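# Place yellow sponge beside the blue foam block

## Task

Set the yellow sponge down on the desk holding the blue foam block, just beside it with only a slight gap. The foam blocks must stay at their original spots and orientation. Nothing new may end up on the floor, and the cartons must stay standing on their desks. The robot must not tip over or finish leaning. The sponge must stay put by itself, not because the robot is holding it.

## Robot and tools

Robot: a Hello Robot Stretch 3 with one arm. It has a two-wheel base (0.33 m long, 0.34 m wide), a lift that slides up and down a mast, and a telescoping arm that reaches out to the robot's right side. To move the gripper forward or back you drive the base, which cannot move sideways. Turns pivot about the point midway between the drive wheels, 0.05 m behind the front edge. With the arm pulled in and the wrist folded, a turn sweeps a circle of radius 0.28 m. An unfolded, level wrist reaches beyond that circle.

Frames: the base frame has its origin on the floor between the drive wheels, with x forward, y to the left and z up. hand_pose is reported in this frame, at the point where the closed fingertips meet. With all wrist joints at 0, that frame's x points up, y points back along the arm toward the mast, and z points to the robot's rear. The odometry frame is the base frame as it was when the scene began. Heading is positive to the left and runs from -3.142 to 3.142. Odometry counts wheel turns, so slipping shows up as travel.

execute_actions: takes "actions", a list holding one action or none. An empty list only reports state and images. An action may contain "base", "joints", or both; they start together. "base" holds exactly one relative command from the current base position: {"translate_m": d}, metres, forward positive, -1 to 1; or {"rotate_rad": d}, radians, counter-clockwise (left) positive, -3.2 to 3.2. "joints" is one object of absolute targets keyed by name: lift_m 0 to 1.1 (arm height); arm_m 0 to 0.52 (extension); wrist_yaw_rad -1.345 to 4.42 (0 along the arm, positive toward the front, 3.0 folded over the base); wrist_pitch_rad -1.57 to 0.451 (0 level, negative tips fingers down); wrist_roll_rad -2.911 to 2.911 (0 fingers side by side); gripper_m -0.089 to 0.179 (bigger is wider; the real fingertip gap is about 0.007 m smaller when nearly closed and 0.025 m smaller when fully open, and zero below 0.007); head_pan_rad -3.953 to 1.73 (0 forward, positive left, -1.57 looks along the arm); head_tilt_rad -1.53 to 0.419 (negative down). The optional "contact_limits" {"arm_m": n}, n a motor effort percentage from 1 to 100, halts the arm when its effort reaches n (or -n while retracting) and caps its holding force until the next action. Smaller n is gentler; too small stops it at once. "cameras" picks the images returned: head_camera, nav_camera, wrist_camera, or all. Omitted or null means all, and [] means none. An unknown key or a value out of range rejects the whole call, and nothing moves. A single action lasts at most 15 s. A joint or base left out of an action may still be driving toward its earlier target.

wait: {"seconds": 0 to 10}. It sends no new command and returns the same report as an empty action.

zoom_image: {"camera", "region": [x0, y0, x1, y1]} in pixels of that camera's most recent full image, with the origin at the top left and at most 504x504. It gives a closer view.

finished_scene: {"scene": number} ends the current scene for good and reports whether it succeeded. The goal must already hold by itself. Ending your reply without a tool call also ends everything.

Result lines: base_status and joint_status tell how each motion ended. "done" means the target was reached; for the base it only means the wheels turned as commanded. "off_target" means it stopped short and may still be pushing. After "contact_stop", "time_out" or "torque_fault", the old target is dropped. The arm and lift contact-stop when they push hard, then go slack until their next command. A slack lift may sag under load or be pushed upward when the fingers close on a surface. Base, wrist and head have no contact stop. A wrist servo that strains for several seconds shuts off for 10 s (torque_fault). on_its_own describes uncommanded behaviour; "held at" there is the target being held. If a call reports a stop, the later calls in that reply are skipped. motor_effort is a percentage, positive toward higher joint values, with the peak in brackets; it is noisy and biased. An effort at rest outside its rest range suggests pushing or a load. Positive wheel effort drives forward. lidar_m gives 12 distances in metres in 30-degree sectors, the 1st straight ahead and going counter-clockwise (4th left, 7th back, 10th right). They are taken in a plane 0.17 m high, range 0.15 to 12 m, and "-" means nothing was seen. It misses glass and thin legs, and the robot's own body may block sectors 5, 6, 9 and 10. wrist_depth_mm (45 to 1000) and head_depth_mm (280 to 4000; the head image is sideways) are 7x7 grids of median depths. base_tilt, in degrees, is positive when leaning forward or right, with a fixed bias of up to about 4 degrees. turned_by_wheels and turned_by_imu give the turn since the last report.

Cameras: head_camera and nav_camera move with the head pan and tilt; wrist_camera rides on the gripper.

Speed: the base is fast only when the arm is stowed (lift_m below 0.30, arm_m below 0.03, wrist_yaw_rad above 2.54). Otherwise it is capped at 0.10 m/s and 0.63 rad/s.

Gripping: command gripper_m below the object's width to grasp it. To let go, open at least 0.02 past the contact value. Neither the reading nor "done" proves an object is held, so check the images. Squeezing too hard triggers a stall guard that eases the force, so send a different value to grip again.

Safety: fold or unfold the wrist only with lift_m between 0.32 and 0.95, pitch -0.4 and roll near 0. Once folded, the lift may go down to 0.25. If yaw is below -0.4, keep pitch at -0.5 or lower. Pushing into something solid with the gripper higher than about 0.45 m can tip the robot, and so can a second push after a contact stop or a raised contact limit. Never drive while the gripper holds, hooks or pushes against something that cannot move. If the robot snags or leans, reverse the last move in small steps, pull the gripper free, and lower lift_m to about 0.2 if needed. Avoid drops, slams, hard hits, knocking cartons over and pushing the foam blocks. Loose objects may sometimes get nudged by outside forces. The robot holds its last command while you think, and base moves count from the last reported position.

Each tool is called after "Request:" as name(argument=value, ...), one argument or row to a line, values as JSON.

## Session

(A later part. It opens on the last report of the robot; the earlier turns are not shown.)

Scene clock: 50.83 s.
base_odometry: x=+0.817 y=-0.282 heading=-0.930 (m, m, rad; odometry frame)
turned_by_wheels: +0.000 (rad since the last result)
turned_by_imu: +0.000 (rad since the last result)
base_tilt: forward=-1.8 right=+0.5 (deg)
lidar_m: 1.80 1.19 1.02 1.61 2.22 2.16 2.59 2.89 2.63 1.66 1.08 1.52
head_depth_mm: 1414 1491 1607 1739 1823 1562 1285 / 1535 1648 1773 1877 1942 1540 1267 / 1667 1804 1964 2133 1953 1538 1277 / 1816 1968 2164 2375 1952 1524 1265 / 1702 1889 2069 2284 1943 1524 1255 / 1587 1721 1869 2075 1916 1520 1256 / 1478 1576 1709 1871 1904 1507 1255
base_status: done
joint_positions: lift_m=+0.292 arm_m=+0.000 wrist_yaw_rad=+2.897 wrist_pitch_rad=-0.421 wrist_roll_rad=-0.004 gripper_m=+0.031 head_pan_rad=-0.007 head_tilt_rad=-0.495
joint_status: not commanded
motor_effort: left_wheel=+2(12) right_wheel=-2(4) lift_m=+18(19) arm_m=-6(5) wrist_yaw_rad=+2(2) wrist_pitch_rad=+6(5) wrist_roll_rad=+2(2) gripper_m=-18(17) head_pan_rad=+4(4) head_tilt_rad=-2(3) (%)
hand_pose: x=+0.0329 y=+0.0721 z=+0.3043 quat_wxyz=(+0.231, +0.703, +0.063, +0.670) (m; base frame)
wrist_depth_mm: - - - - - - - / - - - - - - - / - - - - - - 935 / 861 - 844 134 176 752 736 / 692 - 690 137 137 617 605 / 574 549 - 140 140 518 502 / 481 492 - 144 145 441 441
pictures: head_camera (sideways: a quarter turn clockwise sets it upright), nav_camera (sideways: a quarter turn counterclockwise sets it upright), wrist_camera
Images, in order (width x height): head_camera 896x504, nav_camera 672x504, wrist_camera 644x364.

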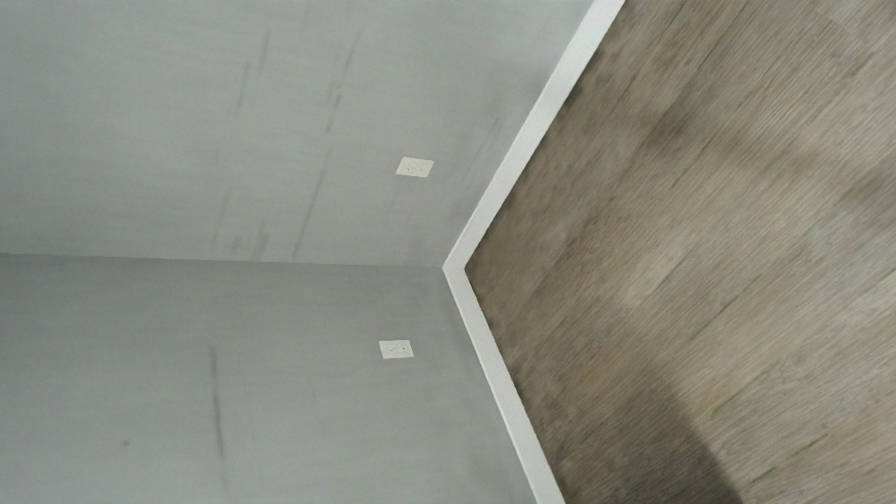

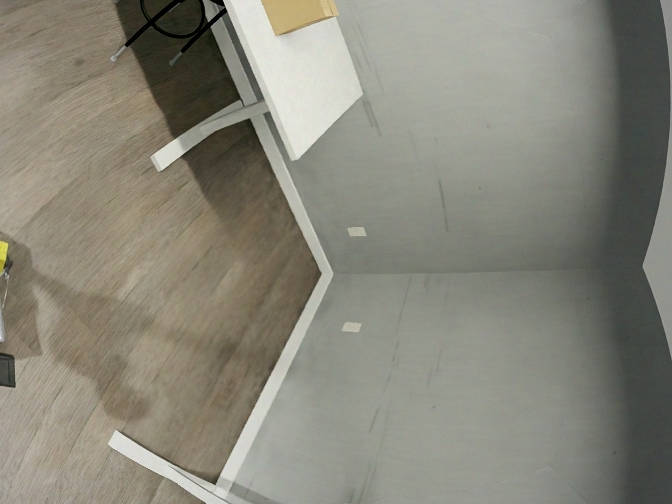

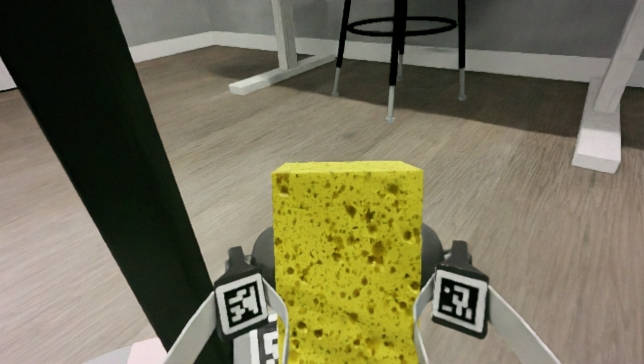

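Request:
execute_actions(
  actions=[
    {"base":{"translate_m":1.0},"joints":{"head_pan_rad":1.7,"head_tilt_rad":-0.35}},
  ],
)

Scene clock: 56.03 s.
base_odometry: x=+1.415 y=-1.083 heading=-0.930 (m, m, rad; odometry frame)
turned_by_wheels: +0.000 (rad since the last result)
turned_by_imu: -0.002 (rad since the last result)
base_tilt: forward=-1.6 right=+0.6 (deg)
lidar_m: 0.95 0.86 0.87 0.64 1.03 2.88 3.47 3.46 0.96 0.96 0.87 0.88
head_depth_mm: 878 916 953 999 1015 1052 1157 / 974 1018 1072 1123 1063 815 1298 / 1087 1149 1211 1284 1046 779 1329 / 1247 1313 1402 1448 1041 776 681 / 1443 1552 1667 1564 1030 772 619 / 1726 1892 2041 1543 896 770 616 / 2136 2362 2649 1052 850 765 624
base_status: done
joint_positions: lift_m=+0.292 arm_m=+0.000 wrist_yaw_rad=+2.897 wrist_pitch_rad=-0.421 wrist_roll_rad=-0.004 gripper_m=+0.031 head_pan_rad=+1.693 head_tilt_rad=-0.359
joint_status: all done
motor_effort: left_wheel=+2(11) right_wheel=-1(4) lift_m=+18(18) arm_m=-5(6) wrist_yaw_rad=+2(3) wrist_pitch_rad=+6(6) wrist_roll_rad=+2(2) gripper_m=-18(18) head_pan_rad=+4(54) head_tilt_rad=+4(19) (%)
hand_pose: x=+0.0329 y=+0.0721 z=+0.3043 quat_wxyz=(+0.231, +0.703, +0.063, +0.670) (m; base frame)
wrist_depth_mm: - - - - 870 757 649 / - - 715 - 923 803 698 / - - 965 - 962 835 739 / 870 - 785 135 176 768 729 / 693 - 661 137 137 623 603 / 575 560 - 140 140 515 507 / 485 490 - 144 145 440 441
pictures: head_camera (sideways: a quarter turn clockwise sets it upright), nav_camera (sideways: a quarter turn counterclockwise sets it upright), wrist_camera
Images, in order (width x height): head_camera 896x504, nav_camera 672x504, wrist_camera 644x364.

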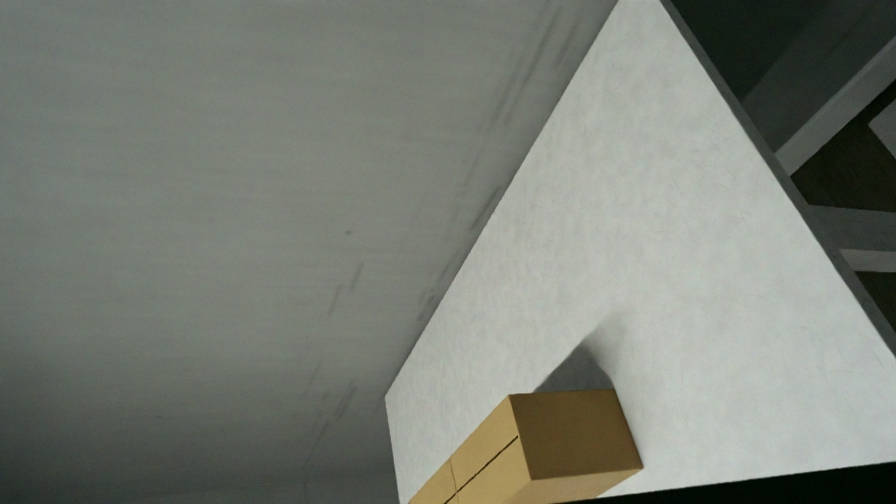

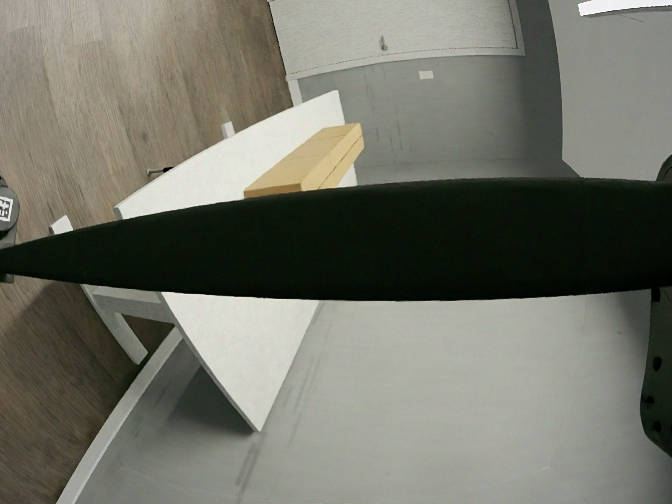

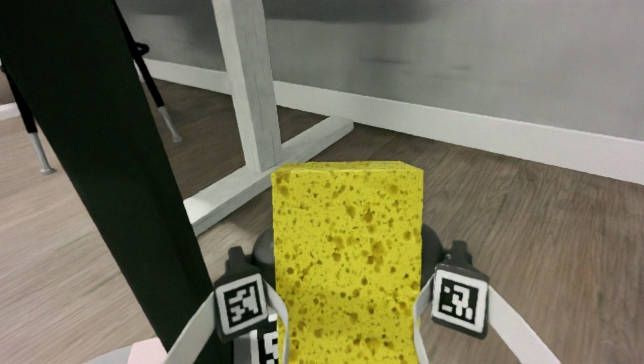

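Request:
execute_actions(
  actions=[
    {"base":{"translate_m":0.3},"joints":{"head_pan_rad":-2.2,"head_tilt_rad":-0.25}},
  ],
)

Scene clock: 59.10 s.
base_odometry: x=+1.594 y=-1.324 heading=-0.930 (m, m, rad; odometry frame)
turned_by_wheels: +0.000 (rad since the last result)
turned_by_imu: -0.001 (rad since the last result)
base_tilt: forward=-1.7 right=+0.6 (deg)
lidar_m: 0.70 0.63 0.64 0.78 1.24 3.05 3.38 3.70 1.12 0.75 0.68 0.68
head_depth_mm: 3505 3647 3908 3999 2819 1981 1540 / 3588 3704 3817 1474 2631 1980 1525 / 3522 3830 3943 1210 2531 1957 1508 / 2860 3125 3270 1289 2562 1847 1415 / 1981 2071 2169 1280 2109 1785 1394 / 1483 1532 1580 1399 1749 1781 1458 / 1182 1227 1260 1240 1339 1399 1404
base_status: done
joint_positions: lift_m=+0.292 arm_m=+0.000 wrist_yaw_rad=+2.897 wrist_pitch_rad=-0.421 wrist_roll_rad=-0.004 gripper_m=+0.031 head_pan_rad=-2.193 head_tilt_rad=-0.260
joint_status: all done
motor_effort: left_wheel=+2(9) right_wheel=-1(4) lift_m=+19(18) arm_m=-6(6) wrist_yaw_rad=+3(2) wrist_pitch_rad=+6(6) wrist_roll_rad=+2(2) gripper_m=-18(18) head_pan_rad=-4(55) head_tilt_rad=+4(13) (%)
hand_pose: x=+0.0329 y=+0.0721 z=+0.3043 quat_wxyz=(+0.231, +0.703, +0.063, +0.670) (m; base frame)
wrist_depth_mm: - - 954 765 643 552 483 / - - - 841 676 583 512 / - - - 913 749 637 545 / 877 - 826 134 176 659 564 / 663 - 673 138 137 619 582 / 563 554 - 140 140 521 510 / 486 486 - 144 145 442 437
pictures: head_camera (sideways: a quarter turn clockwise sets it upright), nav_camera (sideways: a quarter turn counterclockwise sets it upright), wrist_camera
Images, in order (width x height): head_camera 896x504, nav_camera 672x504, wrist_camera 644x364.

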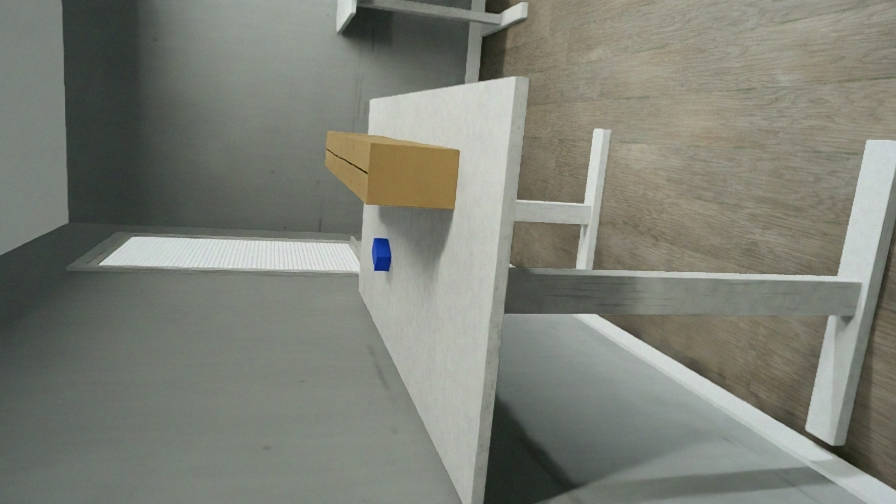

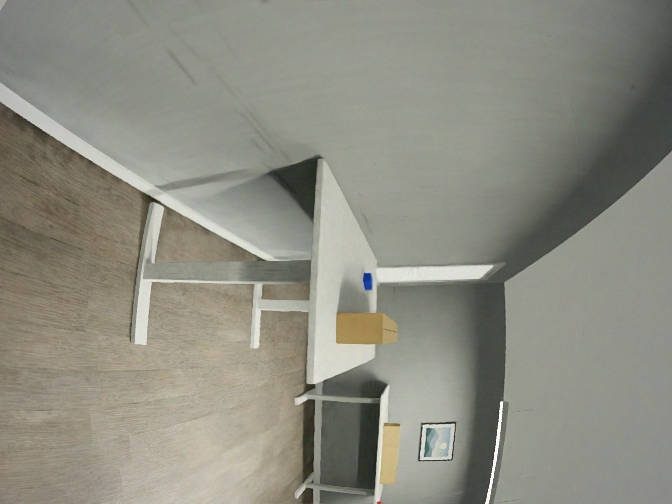

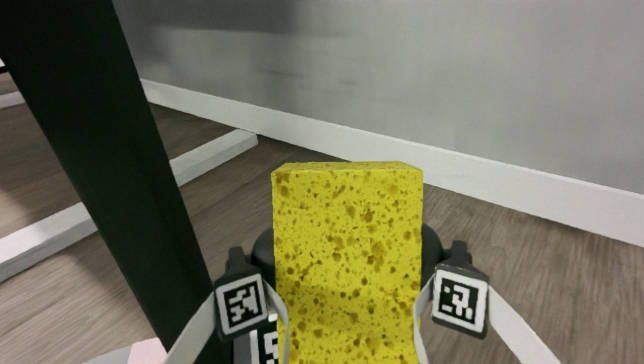

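Request:
execute_actions(
  actions=[
    {"base":{"translate_m":-0.52}},
  ],
  cameras=[],
)

Request:
execute_actions(
  actions=[
    {"base":{"rotate_rad":0.75},"joints":{"head_pan_rad":-2.9,"head_tilt_rad":-0.5}},
  ],
)

Scene clock: 66.03 s.
base_odometry: x=+1.283 y=-0.907 heading=-0.930 (m, m, rad; odometry frame)
turned_by_wheels: +0.000 (rad since the last result)
turned_by_imu: +0.000 (rad since the last result)
base_tilt: forward=-1.7 right=+0.6 (deg)
lidar_m: 1.14 1.03 0.68 1.00 2.48 2.74 3.31 3.27 1.76 0.90 1.01 1.02
head_depth_mm: 3122 3321 3463 3653 2835 1996 1543 / 3223 3376 3547 3715 2819 1987 1519 / 3317 3461 3626 3811 2771 1953 1520 / 3325 3512 3684 1646 2765 1933 1510 / 2913 3071 2918 1104 2218 1953 1489 / 2218 2302 2356 901 742 1924 1495 / 1776 1823 1873 925 743 1884 1499
base_status: done
joint_positions: lift_m=+0.292 arm_m=+0.000 wrist_yaw_rad=+2.897 wrist_pitch_rad=-0.421 wrist_roll_rad=-0.004 gripper_m=+0.031 head_pan_rad=-2.193 head_tilt_rad=-0.260
joint_status: not commanded
motor_effort: left_wheel=+2(6) right_wheel=-1(6) lift_m=+18(19) arm_m=-6(5) wrist_yaw_rad=+2(3) wrist_pitch_rad=+6(6) wrist_roll_rad=+2(2) gripper_m=-18(18) head_pan_rad=-5(5) head_tilt_rad=+4(4) (%)
hand_pose: x=+0.0329 y=+0.0721 z=+0.3043 quat_wxyz=(+0.231, +0.703, +0.063, +0.670) (m; base frame)
wrist_depth_mm: - - - - - 878 803 / - - - - - 945 825 / - - - 969 - 925 881 / 873 - 829 134 177 764 763 / 689 - 662 138 137 620 598 / 573 558 - 140 140 513 512 / 485 490 - 144 145 438 438
pictures: none
No camera images: the call's "cameras" was empty. Leave "cameras" out to get every camera's image.

Scene clock: 67.83 s.
base_odometry: x=+1.283 y=-0.907 heading=-0.180 (m, m, rad; odometry frame)
turned_by_wheels: +0.750 (rad since the last result)
turned_by_imu: +0.743 (rad since the last result)
base_tilt: forward=-1.8 right=+0.6 (deg)
lidar_m: 1.03 0.68 0.97 2.71 2.91 3.64 2.01 0.90 1.04 1.01 1.07 1.06
head_depth_mm: 3018 3243 3457 2696 1988 1564 1275 / 3095 3323 3555 2668 1967 1547 1282 / 3145 3333 3606 2675 1930 1542 1279 / 3172 1533 1204 2510 1939 1530 1267 / 2433 1206 949 832 1940 1517 1238 / 1936 1927 884 773 1919 1514 1261 / 1587 1636 1059 809 1814 1267 1252
base_status: done
joint_positions: lift_m=+0.292 arm_m=+0.000 wrist_yaw_rad=+2.897 wrist_pitch_rad=-0.421 wrist_roll_rad=-0.004 gripper_m=+0.031 head_pan_rad=-2.893 head_tilt_rad=-0.494
joint_status: all done
motor_effort: left_wheel=-2(7) right_wheel=+1(7) lift_m=+19(18) arm_m=-6(5) wrist_yaw_rad=+3(4) wrist_pitch_rad=+6(6) wrist_roll_rad=+2(2) gripper_m=-17(17) head_pan_rad=-4(49) head_tilt_rad=-2(20) (%)
hand_pose: x=+0.0329 y=+0.0721 z=+0.3043 quat_wxyz=(+0.231, +0.703, +0.063, +0.670) (m; base frame)
wrist_depth_mm: - - - - - - - / - - - - - - - / - - - - - - 870 / 864 - 826 135 177 752 616 / 691 - 678 137 137 601 603 / 571 550 - 140 140 512 506 / 486 494 - 144 144 439 439
pictures: head_camera (sideways: a quarter turn clockwise sets it upright), nav_camera (sideways: a quarter turn counterclockwise sets it upright), wrist_camera
Images, in order (width x height): head_camera 896x504, nav_camera 672x504, wrist_camera 644x364.

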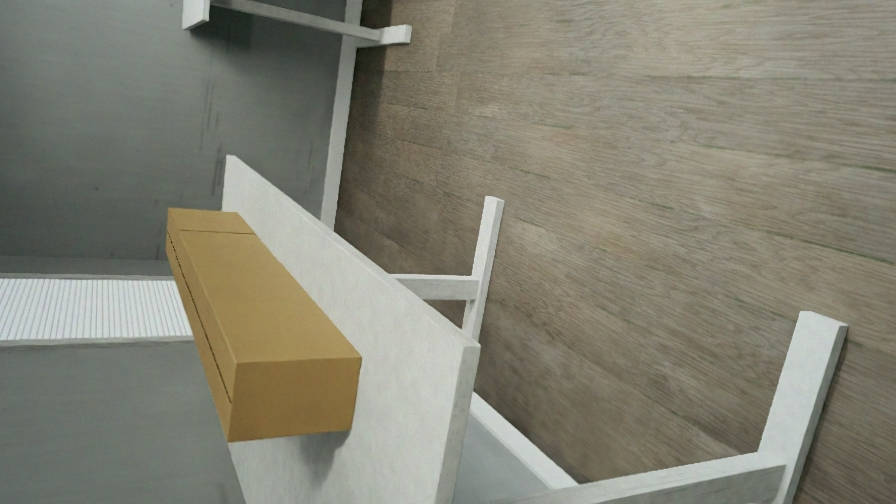

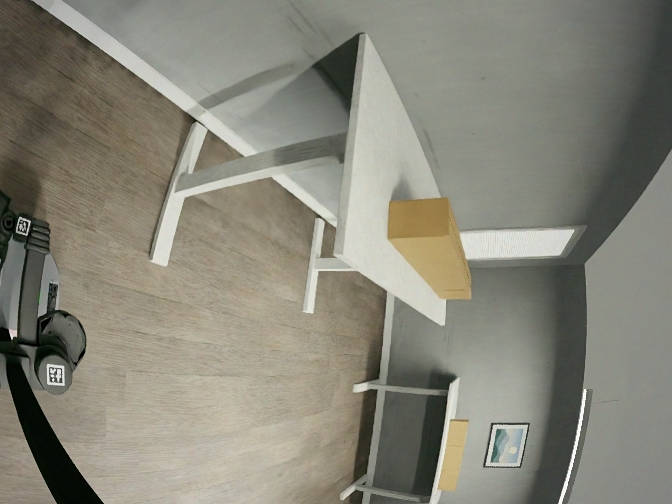

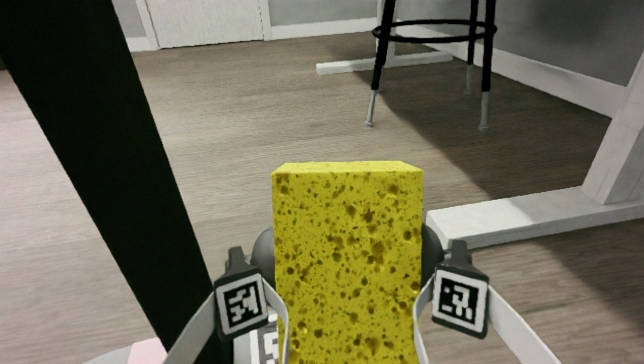

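Request:
execute_actions(
  actions=[
    {"base":{"translate_m":-1.0},"joints":{"head_pan_rad":-1.57,"head_tilt_rad":-1.2}},
  ],
)

Scene clock: 73.33 s.
base_odometry: x=+0.299 y=-0.728 heading=-0.180 (m, m, rad; odometry frame)
turned_by_wheels: +0.000 (rad since the last result)
turned_by_imu: +0.000 (rad since the last result)
base_tilt: forward=-1.8 right=+0.6 (deg)
lidar_m: 1.63 2.15 2.85 2.56 2.90 2.78 2.30 1.06 0.97 0.95 0.58 1.44
head_depth_mm: 296 353 380 374 1293 1198 1115 / 297 356 378 1336 1278 1207 - / 298 357 376 1329 1284 - - / 300 360 373 1313 1290 - - / 297 363 370 1324 1263 1177 1079 / 299 366 368 1288 1231 1170 1092 / 301 370 366 1303 1234 1148 1087
base_status: done
joint_positions: lift_m=+0.292 arm_m=+0.000 wrist_yaw_rad=+2.897 wrist_pitch_rad=-0.421 wrist_roll_rad=-0.004 gripper_m=+0.031 head_pan_rad=-1.576 head_tilt_rad=-1.185
joint_status: all done
motor_effort: left_wheel=-2(11) right_wheel=+2(5) lift_m=+19(18) arm_m=-6(5) wrist_yaw_rad=+2(2) wrist_pitch_rad=+6(6) wrist_roll_rad=+2(2) gripper_m=-18(17) head_pan_rad=+5(55) head_tilt_rad=-6(35) (%)
hand_pose: x=+0.0329 y=+0.0721 z=+0.3043 quat_wxyz=(+0.231, +0.703, +0.063, +0.670) (m; base frame)
wrist_depth_mm: - - - - - - - / - - - - - - - / - - - - - 1000 977 / 881 - 826 134 176 764 735 / 703 - 675 137 137 616 618 / 569 540 - 140 140 517 506 / 490 491 - 144 145 441 438
pictures: head_camera (sideways: a quarter turn clockwise sets it upright), nav_camera (sideways: a quarter turn counterclockwise sets it upright), wrist_camera
Images, in order (width x height): head_camera 896x504, nav_camera 672x504, wrist_camera 644x364.

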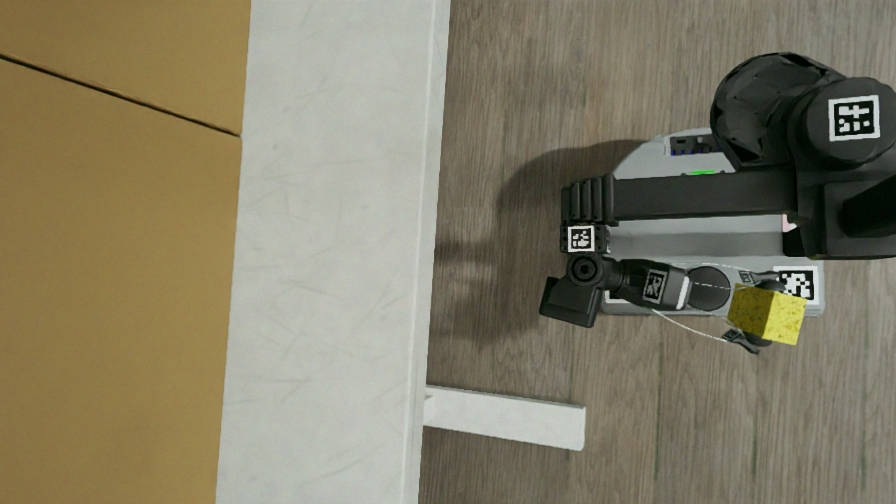

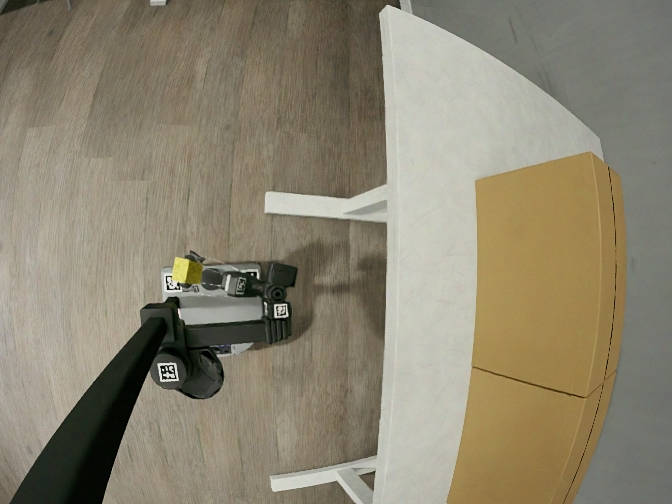

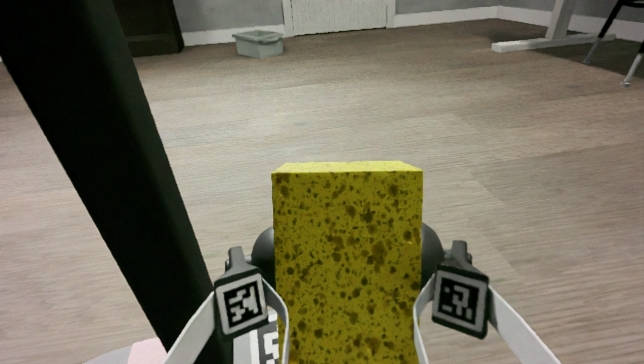

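Request:
execute_actions(
  actions=[
    {"base":{"translate_m":-0.53}},
  ],
  cameras=["head_camera"],
)

Request:
execute_actions(
  actions=[
    {"base":{"rotate_rad":-1.6},"joints":{"head_pan_rad":0,"head_tilt_rad":-1.2}},
  ],
  cameras=["head_camera","nav_camera"],
)

Scene clock: 79.23 s.
base_odometry: x=-0.222 y=-0.633 heading=-0.180 (m, m, rad; odometry frame)
turned_by_wheels: +0.000 (rad since the last result)
turned_by_imu: +0.000 (rad since the last result)
base_tilt: forward=-1.6 right=+0.5 (deg)
lidar_m: 2.15 2.12 2.89 2.53 2.43 1.79 2.18 0.63 0.61 0.92 0.97 0.93
head_depth_mm: - 309 371 351 1277 1196 1127 / - 311 373 352 1276 1199 - / - 311 371 349 1286 - - / - 314 368 348 1299 - - / - 315 369 346 1271 1172 1080 / - 319 368 347 1253 1167 1097 / - 321 366 345 1251 1162 1093
base_status: done
joint_positions: lift_m=+0.292 arm_m=+0.000 wrist_yaw_rad=+2.897 wrist_pitch_rad=-0.421 wrist_roll_rad=-0.004 gripper_m=+0.031 head_pan_rad=-1.576 head_tilt_rad=-1.185
joint_status: not commanded
motor_effort: left_wheel=-2(11) right_wheel=+2(4) lift_m=+18(18) arm_m=-5(6) wrist_yaw_rad=+3(2) wrist_pitch_rad=+6(6) wrist_roll_rad=+2(2) gripper_m=-18(17) head_pan_rad=+4(3) head_tilt_rad=-6(6) (%)
hand_pose: x=+0.0329 y=+0.0721 z=+0.3043 quat_wxyz=(+0.231, +0.703, +0.063, +0.670) (m; base frame)
wrist_depth_mm: - - - - - - - / - - - - - - - / - - - - - 995 964 / 879 - 835 134 176 775 736 / 700 - 699 137 137 612 612 / 573 547 - 140 140 523 506 / 486 490 - 144 144 436 443
pictures: head_camera (sideways: a quarter turn clockwise sets it upright)
Images, in order (width x height): head_camera 896x504.

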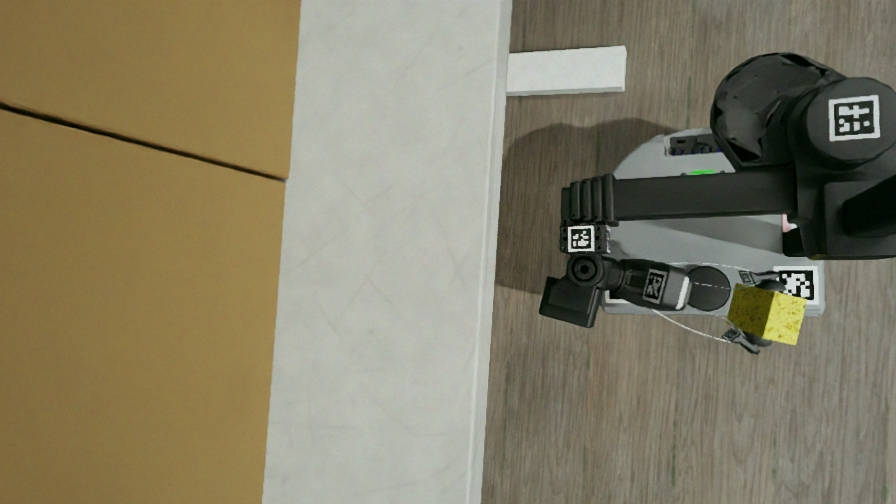

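Scene clock: 81.67 s.
base_odometry: x=-0.222 y=-0.633 heading=-1.780 (m, m, rad; odometry frame)
turned_by_wheels: -1.600 (rad since the last result)
turned_by_imu: -1.584 (rad since the last result)
base_tilt: forward=-1.7 right=+0.6 (deg)
lidar_m: 0.92 0.96 0.93 2.16 2.68 2.91 2.53 2.42 1.79 2.18 0.64 0.61
head_depth_mm: - 307 372 351 1276 1196 1122 / - 308 370 350 1264 1191 1109 / - 312 370 350 1273 1210 1088 / - 312 369 348 1257 1210 - / - 313 366 346 1257 892 - / - 314 364 343 1248 1172 - / - 315 363 341 1239 1160 -
base_status: done
joint_positions: lift_m=+0.292 arm_m=+0.000 wrist_yaw_rad=+2.897 wrist_pitch_rad=-0.421 wrist_roll_rad=-0.004 gripper_m=+0.031 head_pan_rad=-0.007 head_tilt_rad=-1.186
joint_status: all done
motor_effort: left_wheel=+2(12) right_wheel=-1(5) lift_m=+18(19) arm_m=-5(6) wrist_yaw_rad=+2(1) wrist_pitch_rad=+6(6) wrist_roll_rad=+2(2) gripper_m=-18(18) head_pan_rad=+4(55) head_tilt_rad=-6(5) (%)
hand_pose: x=+0.0329 y=+0.0721 z=+0.3043 quat_wxyz=(+0.231, +0.703, +0.063, +0.670) (m; base frame)
wrist_depth_mm: - - - - - - 905 / - - - - - - 970 / - - - - 994 - 885 / 866 - 838 135 176 759 730 / 704 - 684 137 137 620 608 / 585 546 - 140 140 516 512 / 486 494 - 144 144 438 441
pictures: head_camera (sideways: a quarter turn clockwise sets it upright), nav_camera (sideways: a quarter turn counterclockwise sets it upright)
Images, in order (width x height): head_camera 896x504, nav_camera 672x504.

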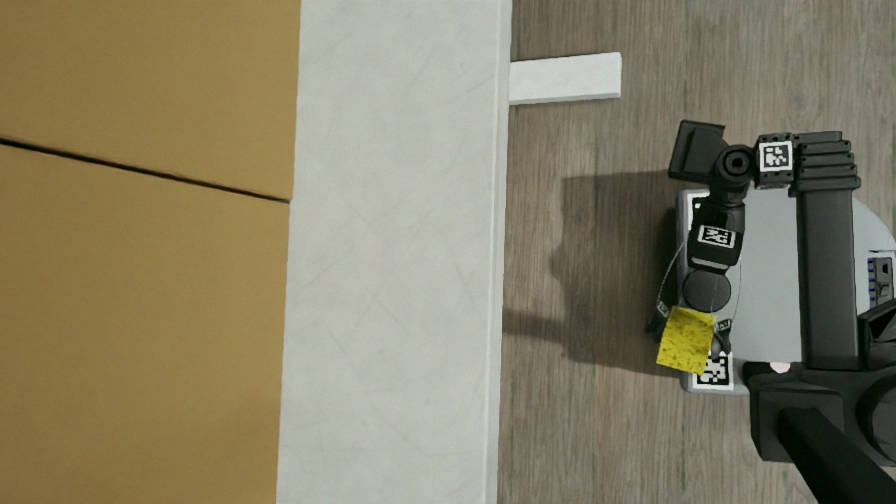

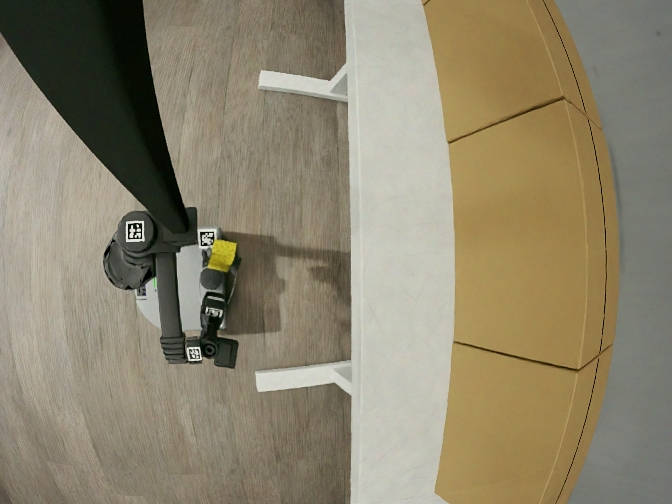

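Request:
execute_actions(
  actions=[
    {"base":{"translate_m":-0.05},"joints":{"lift_m":0.6,"wrist_yaw_rad":0}},
  ],
  cameras=["head_camera"],
)

Scene clock: 86.17 s.
base_odometry: x=-0.212 y=-0.584 heading=-1.780 (m, m, rad; odometry frame)
turned_by_wheels: +0.000 (rad since the last result)
turned_by_imu: +0.000 (rad since the last result)
base_tilt: forward=-1.7 right=+0.6 (deg)
lidar_m: 0.97 1.01 0.96 2.14 2.68 2.85 2.47 2.40 1.78 1.77 1.33 0.65
head_depth_mm: 303 369 380 1357 1276 1215 - / 303 370 379 1336 1272 1207 - / 305 370 376 1341 1275 1202 1106 / 303 374 373 1330 1271 1204 - / 303 375 371 1321 1251 1196 - / 304 377 368 1321 1241 1174 - / 305 377 365 1310 1244 1158 -
base_status: done
joint_positions: lift_m=+0.600 arm_m=+0.000 wrist_yaw_rad=+0.003 wrist_pitch_rad=-0.421 wrist_roll_rad=-0.004 gripper_m=+0.031 head_pan_rad=-0.007 head_tilt_rad=-1.186
joint_status: all done
motor_effort: left_wheel=+2(5) right_wheel=-2(6) lift_m=+31(32) arm_m=-5(6) wrist_yaw_rad=-1(4) wrist_pitch_rad=+5(6) wrist_roll_rad=+2(2) gripper_m=-17(18) head_pan_rad=+4(4) head_tilt_rad=-6(7) (%)
hand_pose: x=-0.0208 y=-0.3694 z=+0.6118 quat_wxyz=(+0.693, +0.149, -0.689, -0.147) (m; base frame)
wrist_depth_mm: - - - - - - - / - - - - - - - / - - - - - - - / - - - 135 - - - / - - - 137 138 - - / 978 977 987 140 140 907 877 / 848 845 774 144 145 781 785
pictures: head_camera (sideways: a quarter turn clockwise sets it upright)
Images, in order (width x height): head_camera 896x504.

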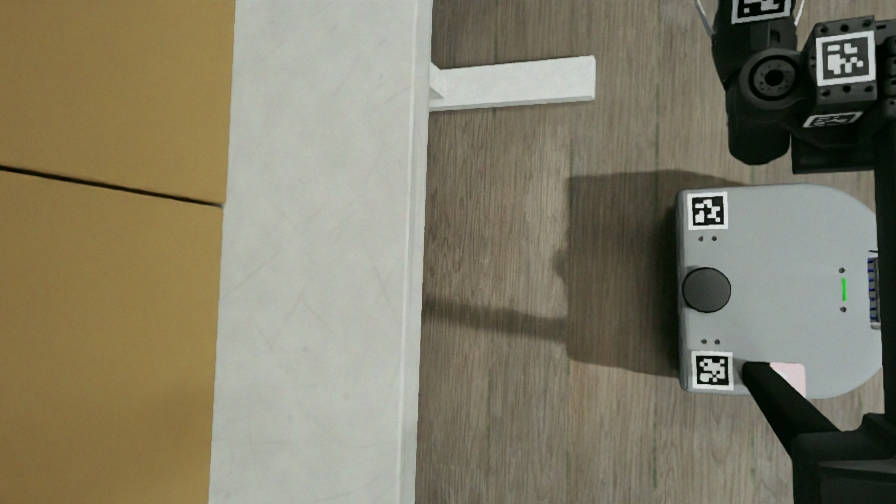

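Request:
execute_actions(
  actions=[
    {"joints":{"lift_m":1.1,"wrist_pitch_rad":0.3,"head_pan_rad":-1.0,"head_tilt_rad":-0.3}},
  ],
)

Scene clock: 91.77 s.
base_odometry: x=-0.212 y=-0.584 heading=-1.780 (m, m, rad; odometry frame)
turned_by_wheels: +0.000 (rad since the last result)
turned_by_imu: -0.001 (rad since the last result)
base_tilt: forward=-1.7 right=+0.6 (deg)
lidar_m: 0.97 1.01 0.96 2.15 2.67 2.86 2.48 2.40 1.78 1.77 1.34 0.65
head_depth_mm: 1883 1960 2058 2187 2268 1884 1469 / 1977 2070 2173 2306 2382 1860 1465 / 1873 2020 2203 2400 2419 556 1449 / 1571 1681 1798 1974 1891 501 1329 / 1341 1431 1510 1593 683 498 393 / 1182 1239 1290 1368 647 478 391 / 1056 1098 1161 1205 390 407 391
base_status: not commanded
joint_positions: lift_m=+1.097 arm_m=+0.000 wrist_yaw_rad=+0.003 wrist_pitch_rad=+0.276 wrist_roll_rad=-0.004 gripper_m=+0.031 head_pan_rad=-0.993 head_tilt_rad=-0.310
joint_status: all done
joint sent to its limit — the command would take lift_m past its upper limit, so that joint was sent only as far as its limit.
motor_effort: left_wheel=+2(2) right_wheel=-1(2) lift_m=+30(31) arm_m=-5(5) wrist_yaw_rad=-2(3) wrist_pitch_rad=+7(9) wrist_roll_rad=+2(2) gripper_m=-17(17) head_pan_rad=-5(56) head_tilt_rad=+4(39) (%)
hand_pose: x=-0.0206 y=-0.3985 z=+1.2822 quat_wxyz=(+0.702, -0.096, -0.699, +0.098) (m; base frame)
wrist_depth_mm: - - - - - - - / - - - - - - - / - - - - - - - / - - - 134 - - - / - - - 137 137 - - / - - - 140 140 - - / - - - 143 145 - -
pictures: head_camera (sideways: a quarter turn clockwise sets it upright), nav_camera (sideways: a quarter turn counterclockwise sets it upright), wrist_camera
Images, in order (width x height): head_camera 896x504, nav_camera 672x504, wrist_camera 644x364.

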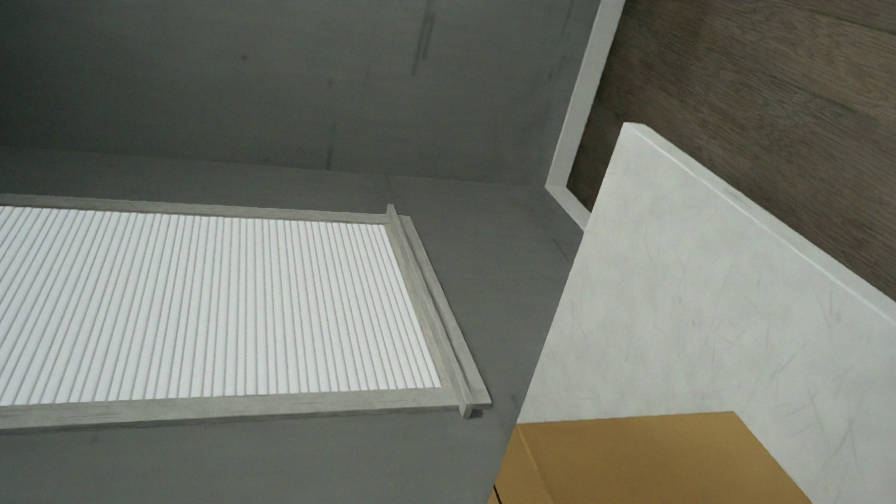

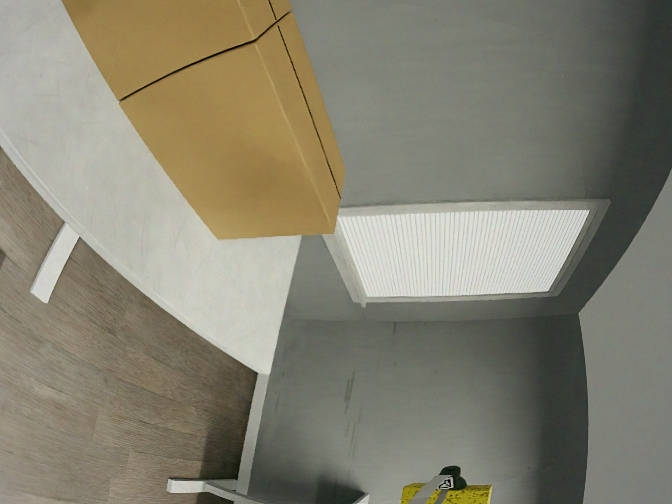

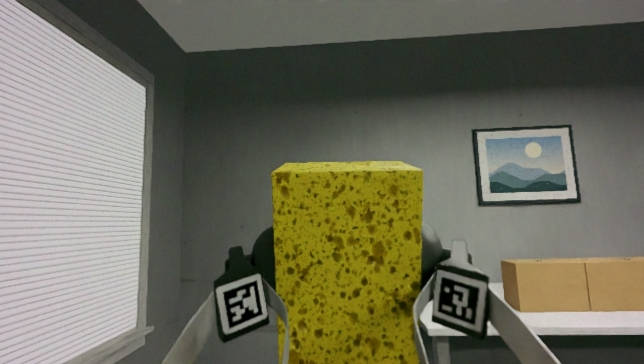

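Request:
execute_actions(
  actions=[
    {"base":{"rotate_rad":1.55},"joints":{"head_pan_rad":-1.3,"head_tilt_rad":-0.35}},
  ],
)

Scene clock: 95.60 s.
base_odometry: x=-0.212 y=-0.584 heading=-0.230 (m, m, rad; odometry frame)
turned_by_wheels: +1.550 (rad since the last result)
turned_by_imu: +1.540 (rad since the last result)
base_tilt: forward=-1.7 right=+0.4 (deg)
lidar_m: 2.15 2.10 2.86 2.47 2.58 1.78 1.77 1.36 0.65 0.97 1.01 0.96
head_depth_mm: 774 - - - - - 353 / 794 836 909 944 323 328 357 / 811 865 925 961 323 339 363 / 829 888 947 984 335 352 372 / 853 916 975 977 343 366 380 / 876 940 1003 970 350 380 379 / 900 961 1038 964 364 393 377
base_status: done
joint_positions: lift_m=+1.097 arm_m=+0.000 wrist_yaw_rad=+0.003 wrist_pitch_rad=+0.276 wrist_roll_rad=-0.004 gripper_m=+0.031 head_pan_rad=-1.293 head_tilt_rad=-0.346
joint_status: all done
motor_effort: left_wheel=-2(5) right_wheel=+2(5) lift_m=+30(31) arm_m=-6(6) wrist_yaw_rad=-2(2) wrist_pitch_rad=+6(7) wrist_roll_rad=+2(2) gripper_m=-17(17) head_pan_rad=-5(29) head_tilt_rad=-3(9) (%)
hand_pose: x=-0.0207 y=-0.3985 z=+1.2822 quat_wxyz=(+0.702, -0.096, -0.699, +0.098) (m; base frame)
wrist_depth_mm: 848 826 820 799 808 772 771 / 845 808 786 800 781 749 766 / 800 798 777 756 762 758 734 / 789 791 786 135 730 736 720 / 785 760 757 137 137 711 710 / 766 752 743 140 140 714 700 / 758 746 698 144 145 701 704
pictures: head_camera (sideways: a quarter turn clockwise sets it upright), nav_camera (sideways: a quarter turn counterclockwise sets it upright), wrist_camera
Images, in order (width x height): head_camera 896x504, nav_camera 672x504, wrist_camera 644x364.

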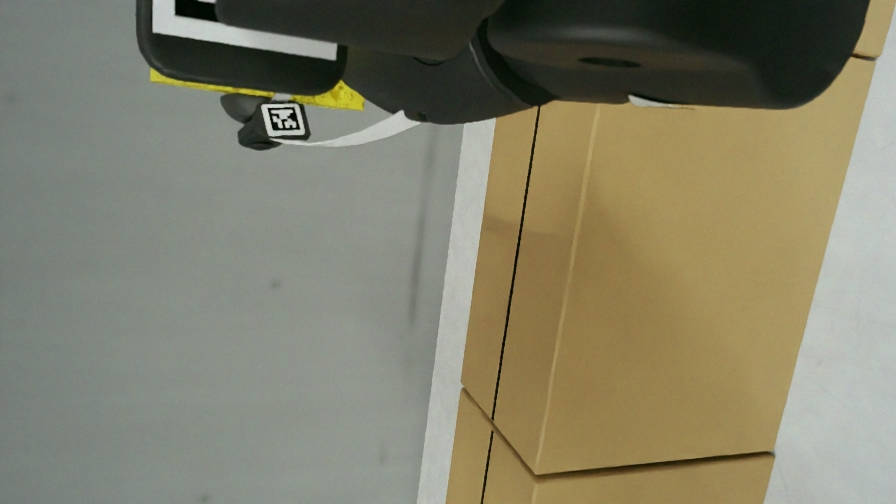

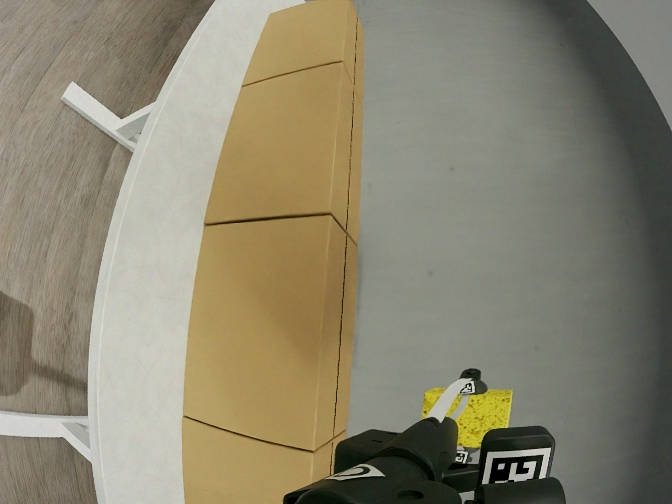

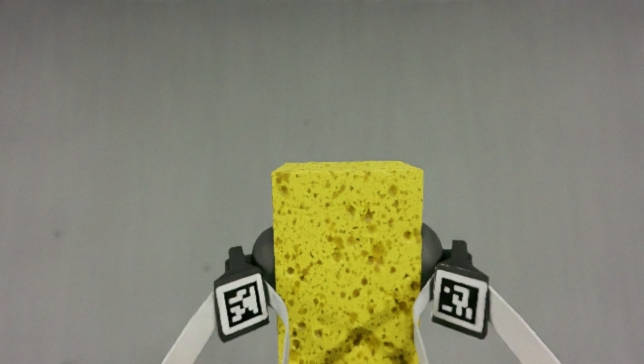

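Request:
execute_actions(
  actions=[
    {"joints":{"arm_m":0.3},"contact_limits":{"arm_m":20}},
  ],
  cameras=["head_camera","nav_camera"],
)

Request:
execute_actions(
  actions=[
    {"joints":{"wrist_pitch_rad":-0.4}},
  ],
)

Scene clock: 99.73 s.
base_odometry: x=-0.212 y=-0.584 heading=-0.230 (m, m, rad; odometry frame)
turned_by_wheels: +0.000 (rad since the last result)
turned_by_imu: -0.001 (rad since the last result)
base_tilt: forward=-1.9 right=+0.6 (deg)
lidar_m: 2.15 2.09 2.86 2.48 2.58 1.78 1.77 1.35 0.66 0.97 1.01 0.96
head_depth_mm: 776 804 - 915 326 316 342 / 790 833 904 939 323 327 355 / 810 864 922 958 323 339 363 / 834 887 948 991 335 351 371 / 850 911 980 979 342 365 379 / 873 934 999 969 350 379 379 / 894 963 1038 961 363 392 378
base_status: not commanded
joint_positions: lift_m=+1.097 arm_m=+0.300 wrist_yaw_rad=+0.002 wrist_pitch_rad=+0.276 wrist_roll_rad=-0.004 gripper_m=+0.031 head_pan_rad=-1.293 head_tilt_rad=-0.346
joint_status: all done
motor_effort: left_wheel=-2(2) right_wheel=+1(2) lift_m=+31(31) arm_m=+6(7) wrist_yaw_rad=-2(2) wrist_pitch_rad=+7(7) wrist_roll_rad=+2(2) gripper_m=-18(17) head_pan_rad=-4(5) head_tilt_rad=-2(2) (%)
contact_limits: arm_m 20 (drawing in: default 32, maximum 53; extending or still: default 45, maximum 74)
hand_pose: x=-0.0208 y=-0.6977 z=+1.2822 quat_wxyz=(+0.702, -0.096, -0.699, +0.098) (m; base frame)
wrist_depth_mm: 502 497 481 469 475 465 460 / 490 485 477 466 460 455 450 / 485 468 465 451 458 441 437 / 475 457 450 135 439 436 429 / 461 453 453 137 137 429 419 / 447 444 441 140 141 421 408 / 437 434 429 145 145 411 403
pictures: head_camera (sideways: a quarter turn clockwise sets it upright), nav_camera (sideways: a quarter turn counterclockwise sets it upright)
Images, in order (width x height): head_camera 896x504, nav_camera 672x504.

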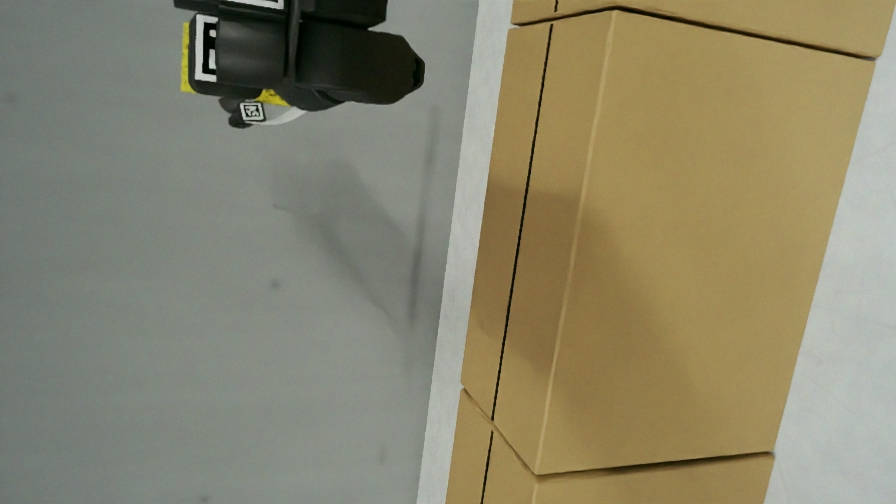

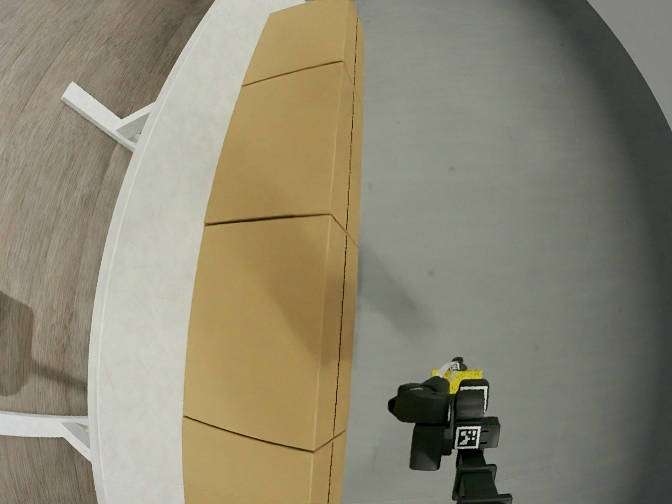

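Scene clock: 100.93 s.
base_odometry: x=-0.212 y=-0.584 heading=-0.230 (m, m, rad; odometry frame)
turned_by_wheels: +0.000 (rad since the last result)
turned_by_imu: +0.000 (rad since the last result)
base_tilt: forward=-1.8 right=+0.5 (deg)
lidar_m: 2.14 2.09 2.85 2.48 2.59 1.78 1.77 1.35 0.65 0.97 1.01 0.96
head_depth_mm: 776 813 - 906 327 316 342 / 793 839 900 642 324 327 354 / 812 859 920 967 323 339 363 / 833 886 950 985 335 352 371 / 854 911 979 986 343 365 379 / 874 928 1006 970 350 380 379 / 896 961 1034 959 363 393 377
base_status: not commanded
joint_positions: lift_m=+1.097 arm_m=+0.300 wrist_yaw_rad=+0.002 wrist_pitch_rad=-0.415 wrist_roll_rad=-0.004 gripper_m=+0.031 head_pan_rad=-1.293 head_tilt_rad=-0.346
joint_status: all done
motor_effort: left_wheel=-2(2) right_wheel=+2(2) lift_m=+30(31) arm_m=+6(6) wrist_yaw_rad=-2(3) wrist_pitch_rad=+4(6) wrist_roll_rad=+2(2) gripper_m=-18(18) head_pan_rad=-4(5) head_tilt_rad=-2(2) (%)
hand_pose: x=-0.0210 y=-0.6693 z=+1.1101 quat_wxyz=(+0.694, +0.147, -0.690, -0.145) (m; base frame)
wrist_depth_mm: 392 391 386 383 387 379 381 / 428 425 420 417 418 411 411 / 467 455 459 458 450 453 446 / 512 512 508 135 470 489 479 / 456 449 446 137 137 405 393 / 378 367 376 140 140 341 336 / 321 315 295 144 145 289 290
pictures: head_camera (sideways: a quarter turn clockwise sets it upright), nav_camera (sideways: a quarter turn counterclockwise sets it upright), wrist_camera
Images, in order (width x height): head_camera 896x504, nav_camera 672x504, wrist_camera 644x364.

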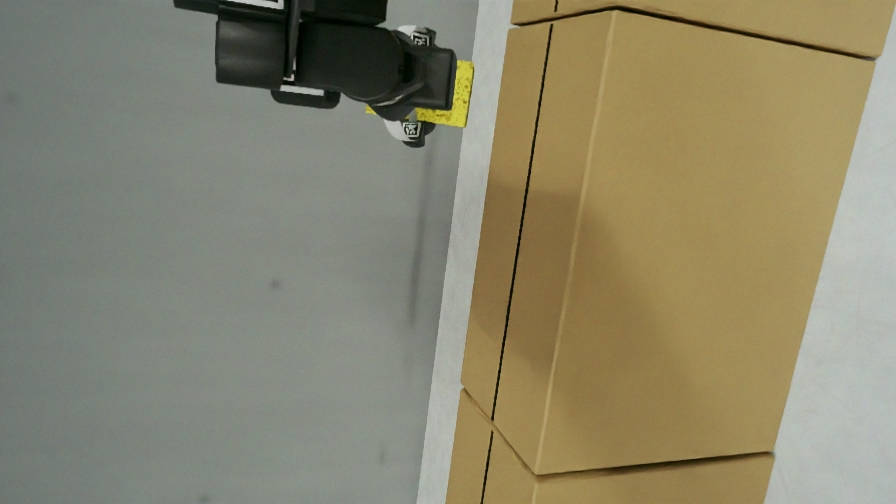

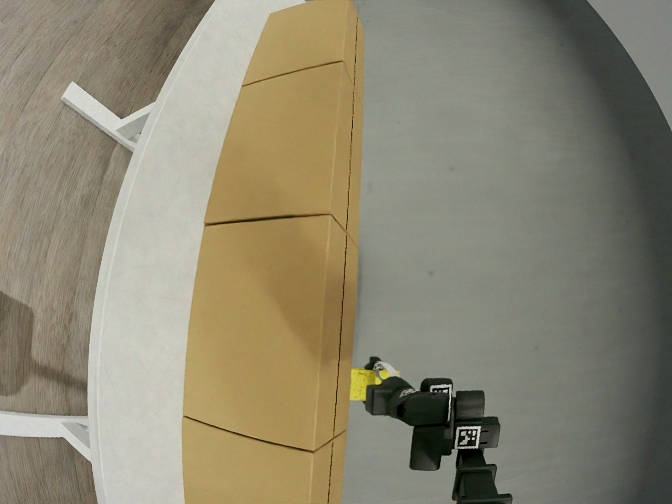

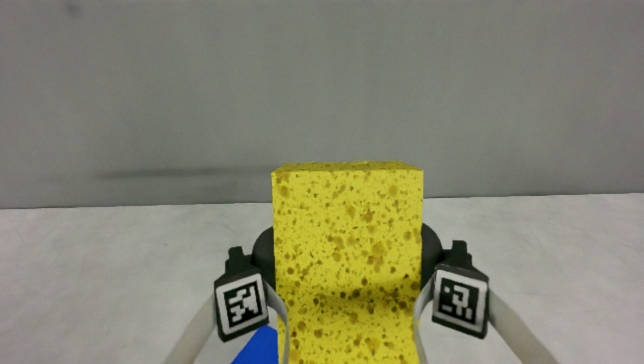

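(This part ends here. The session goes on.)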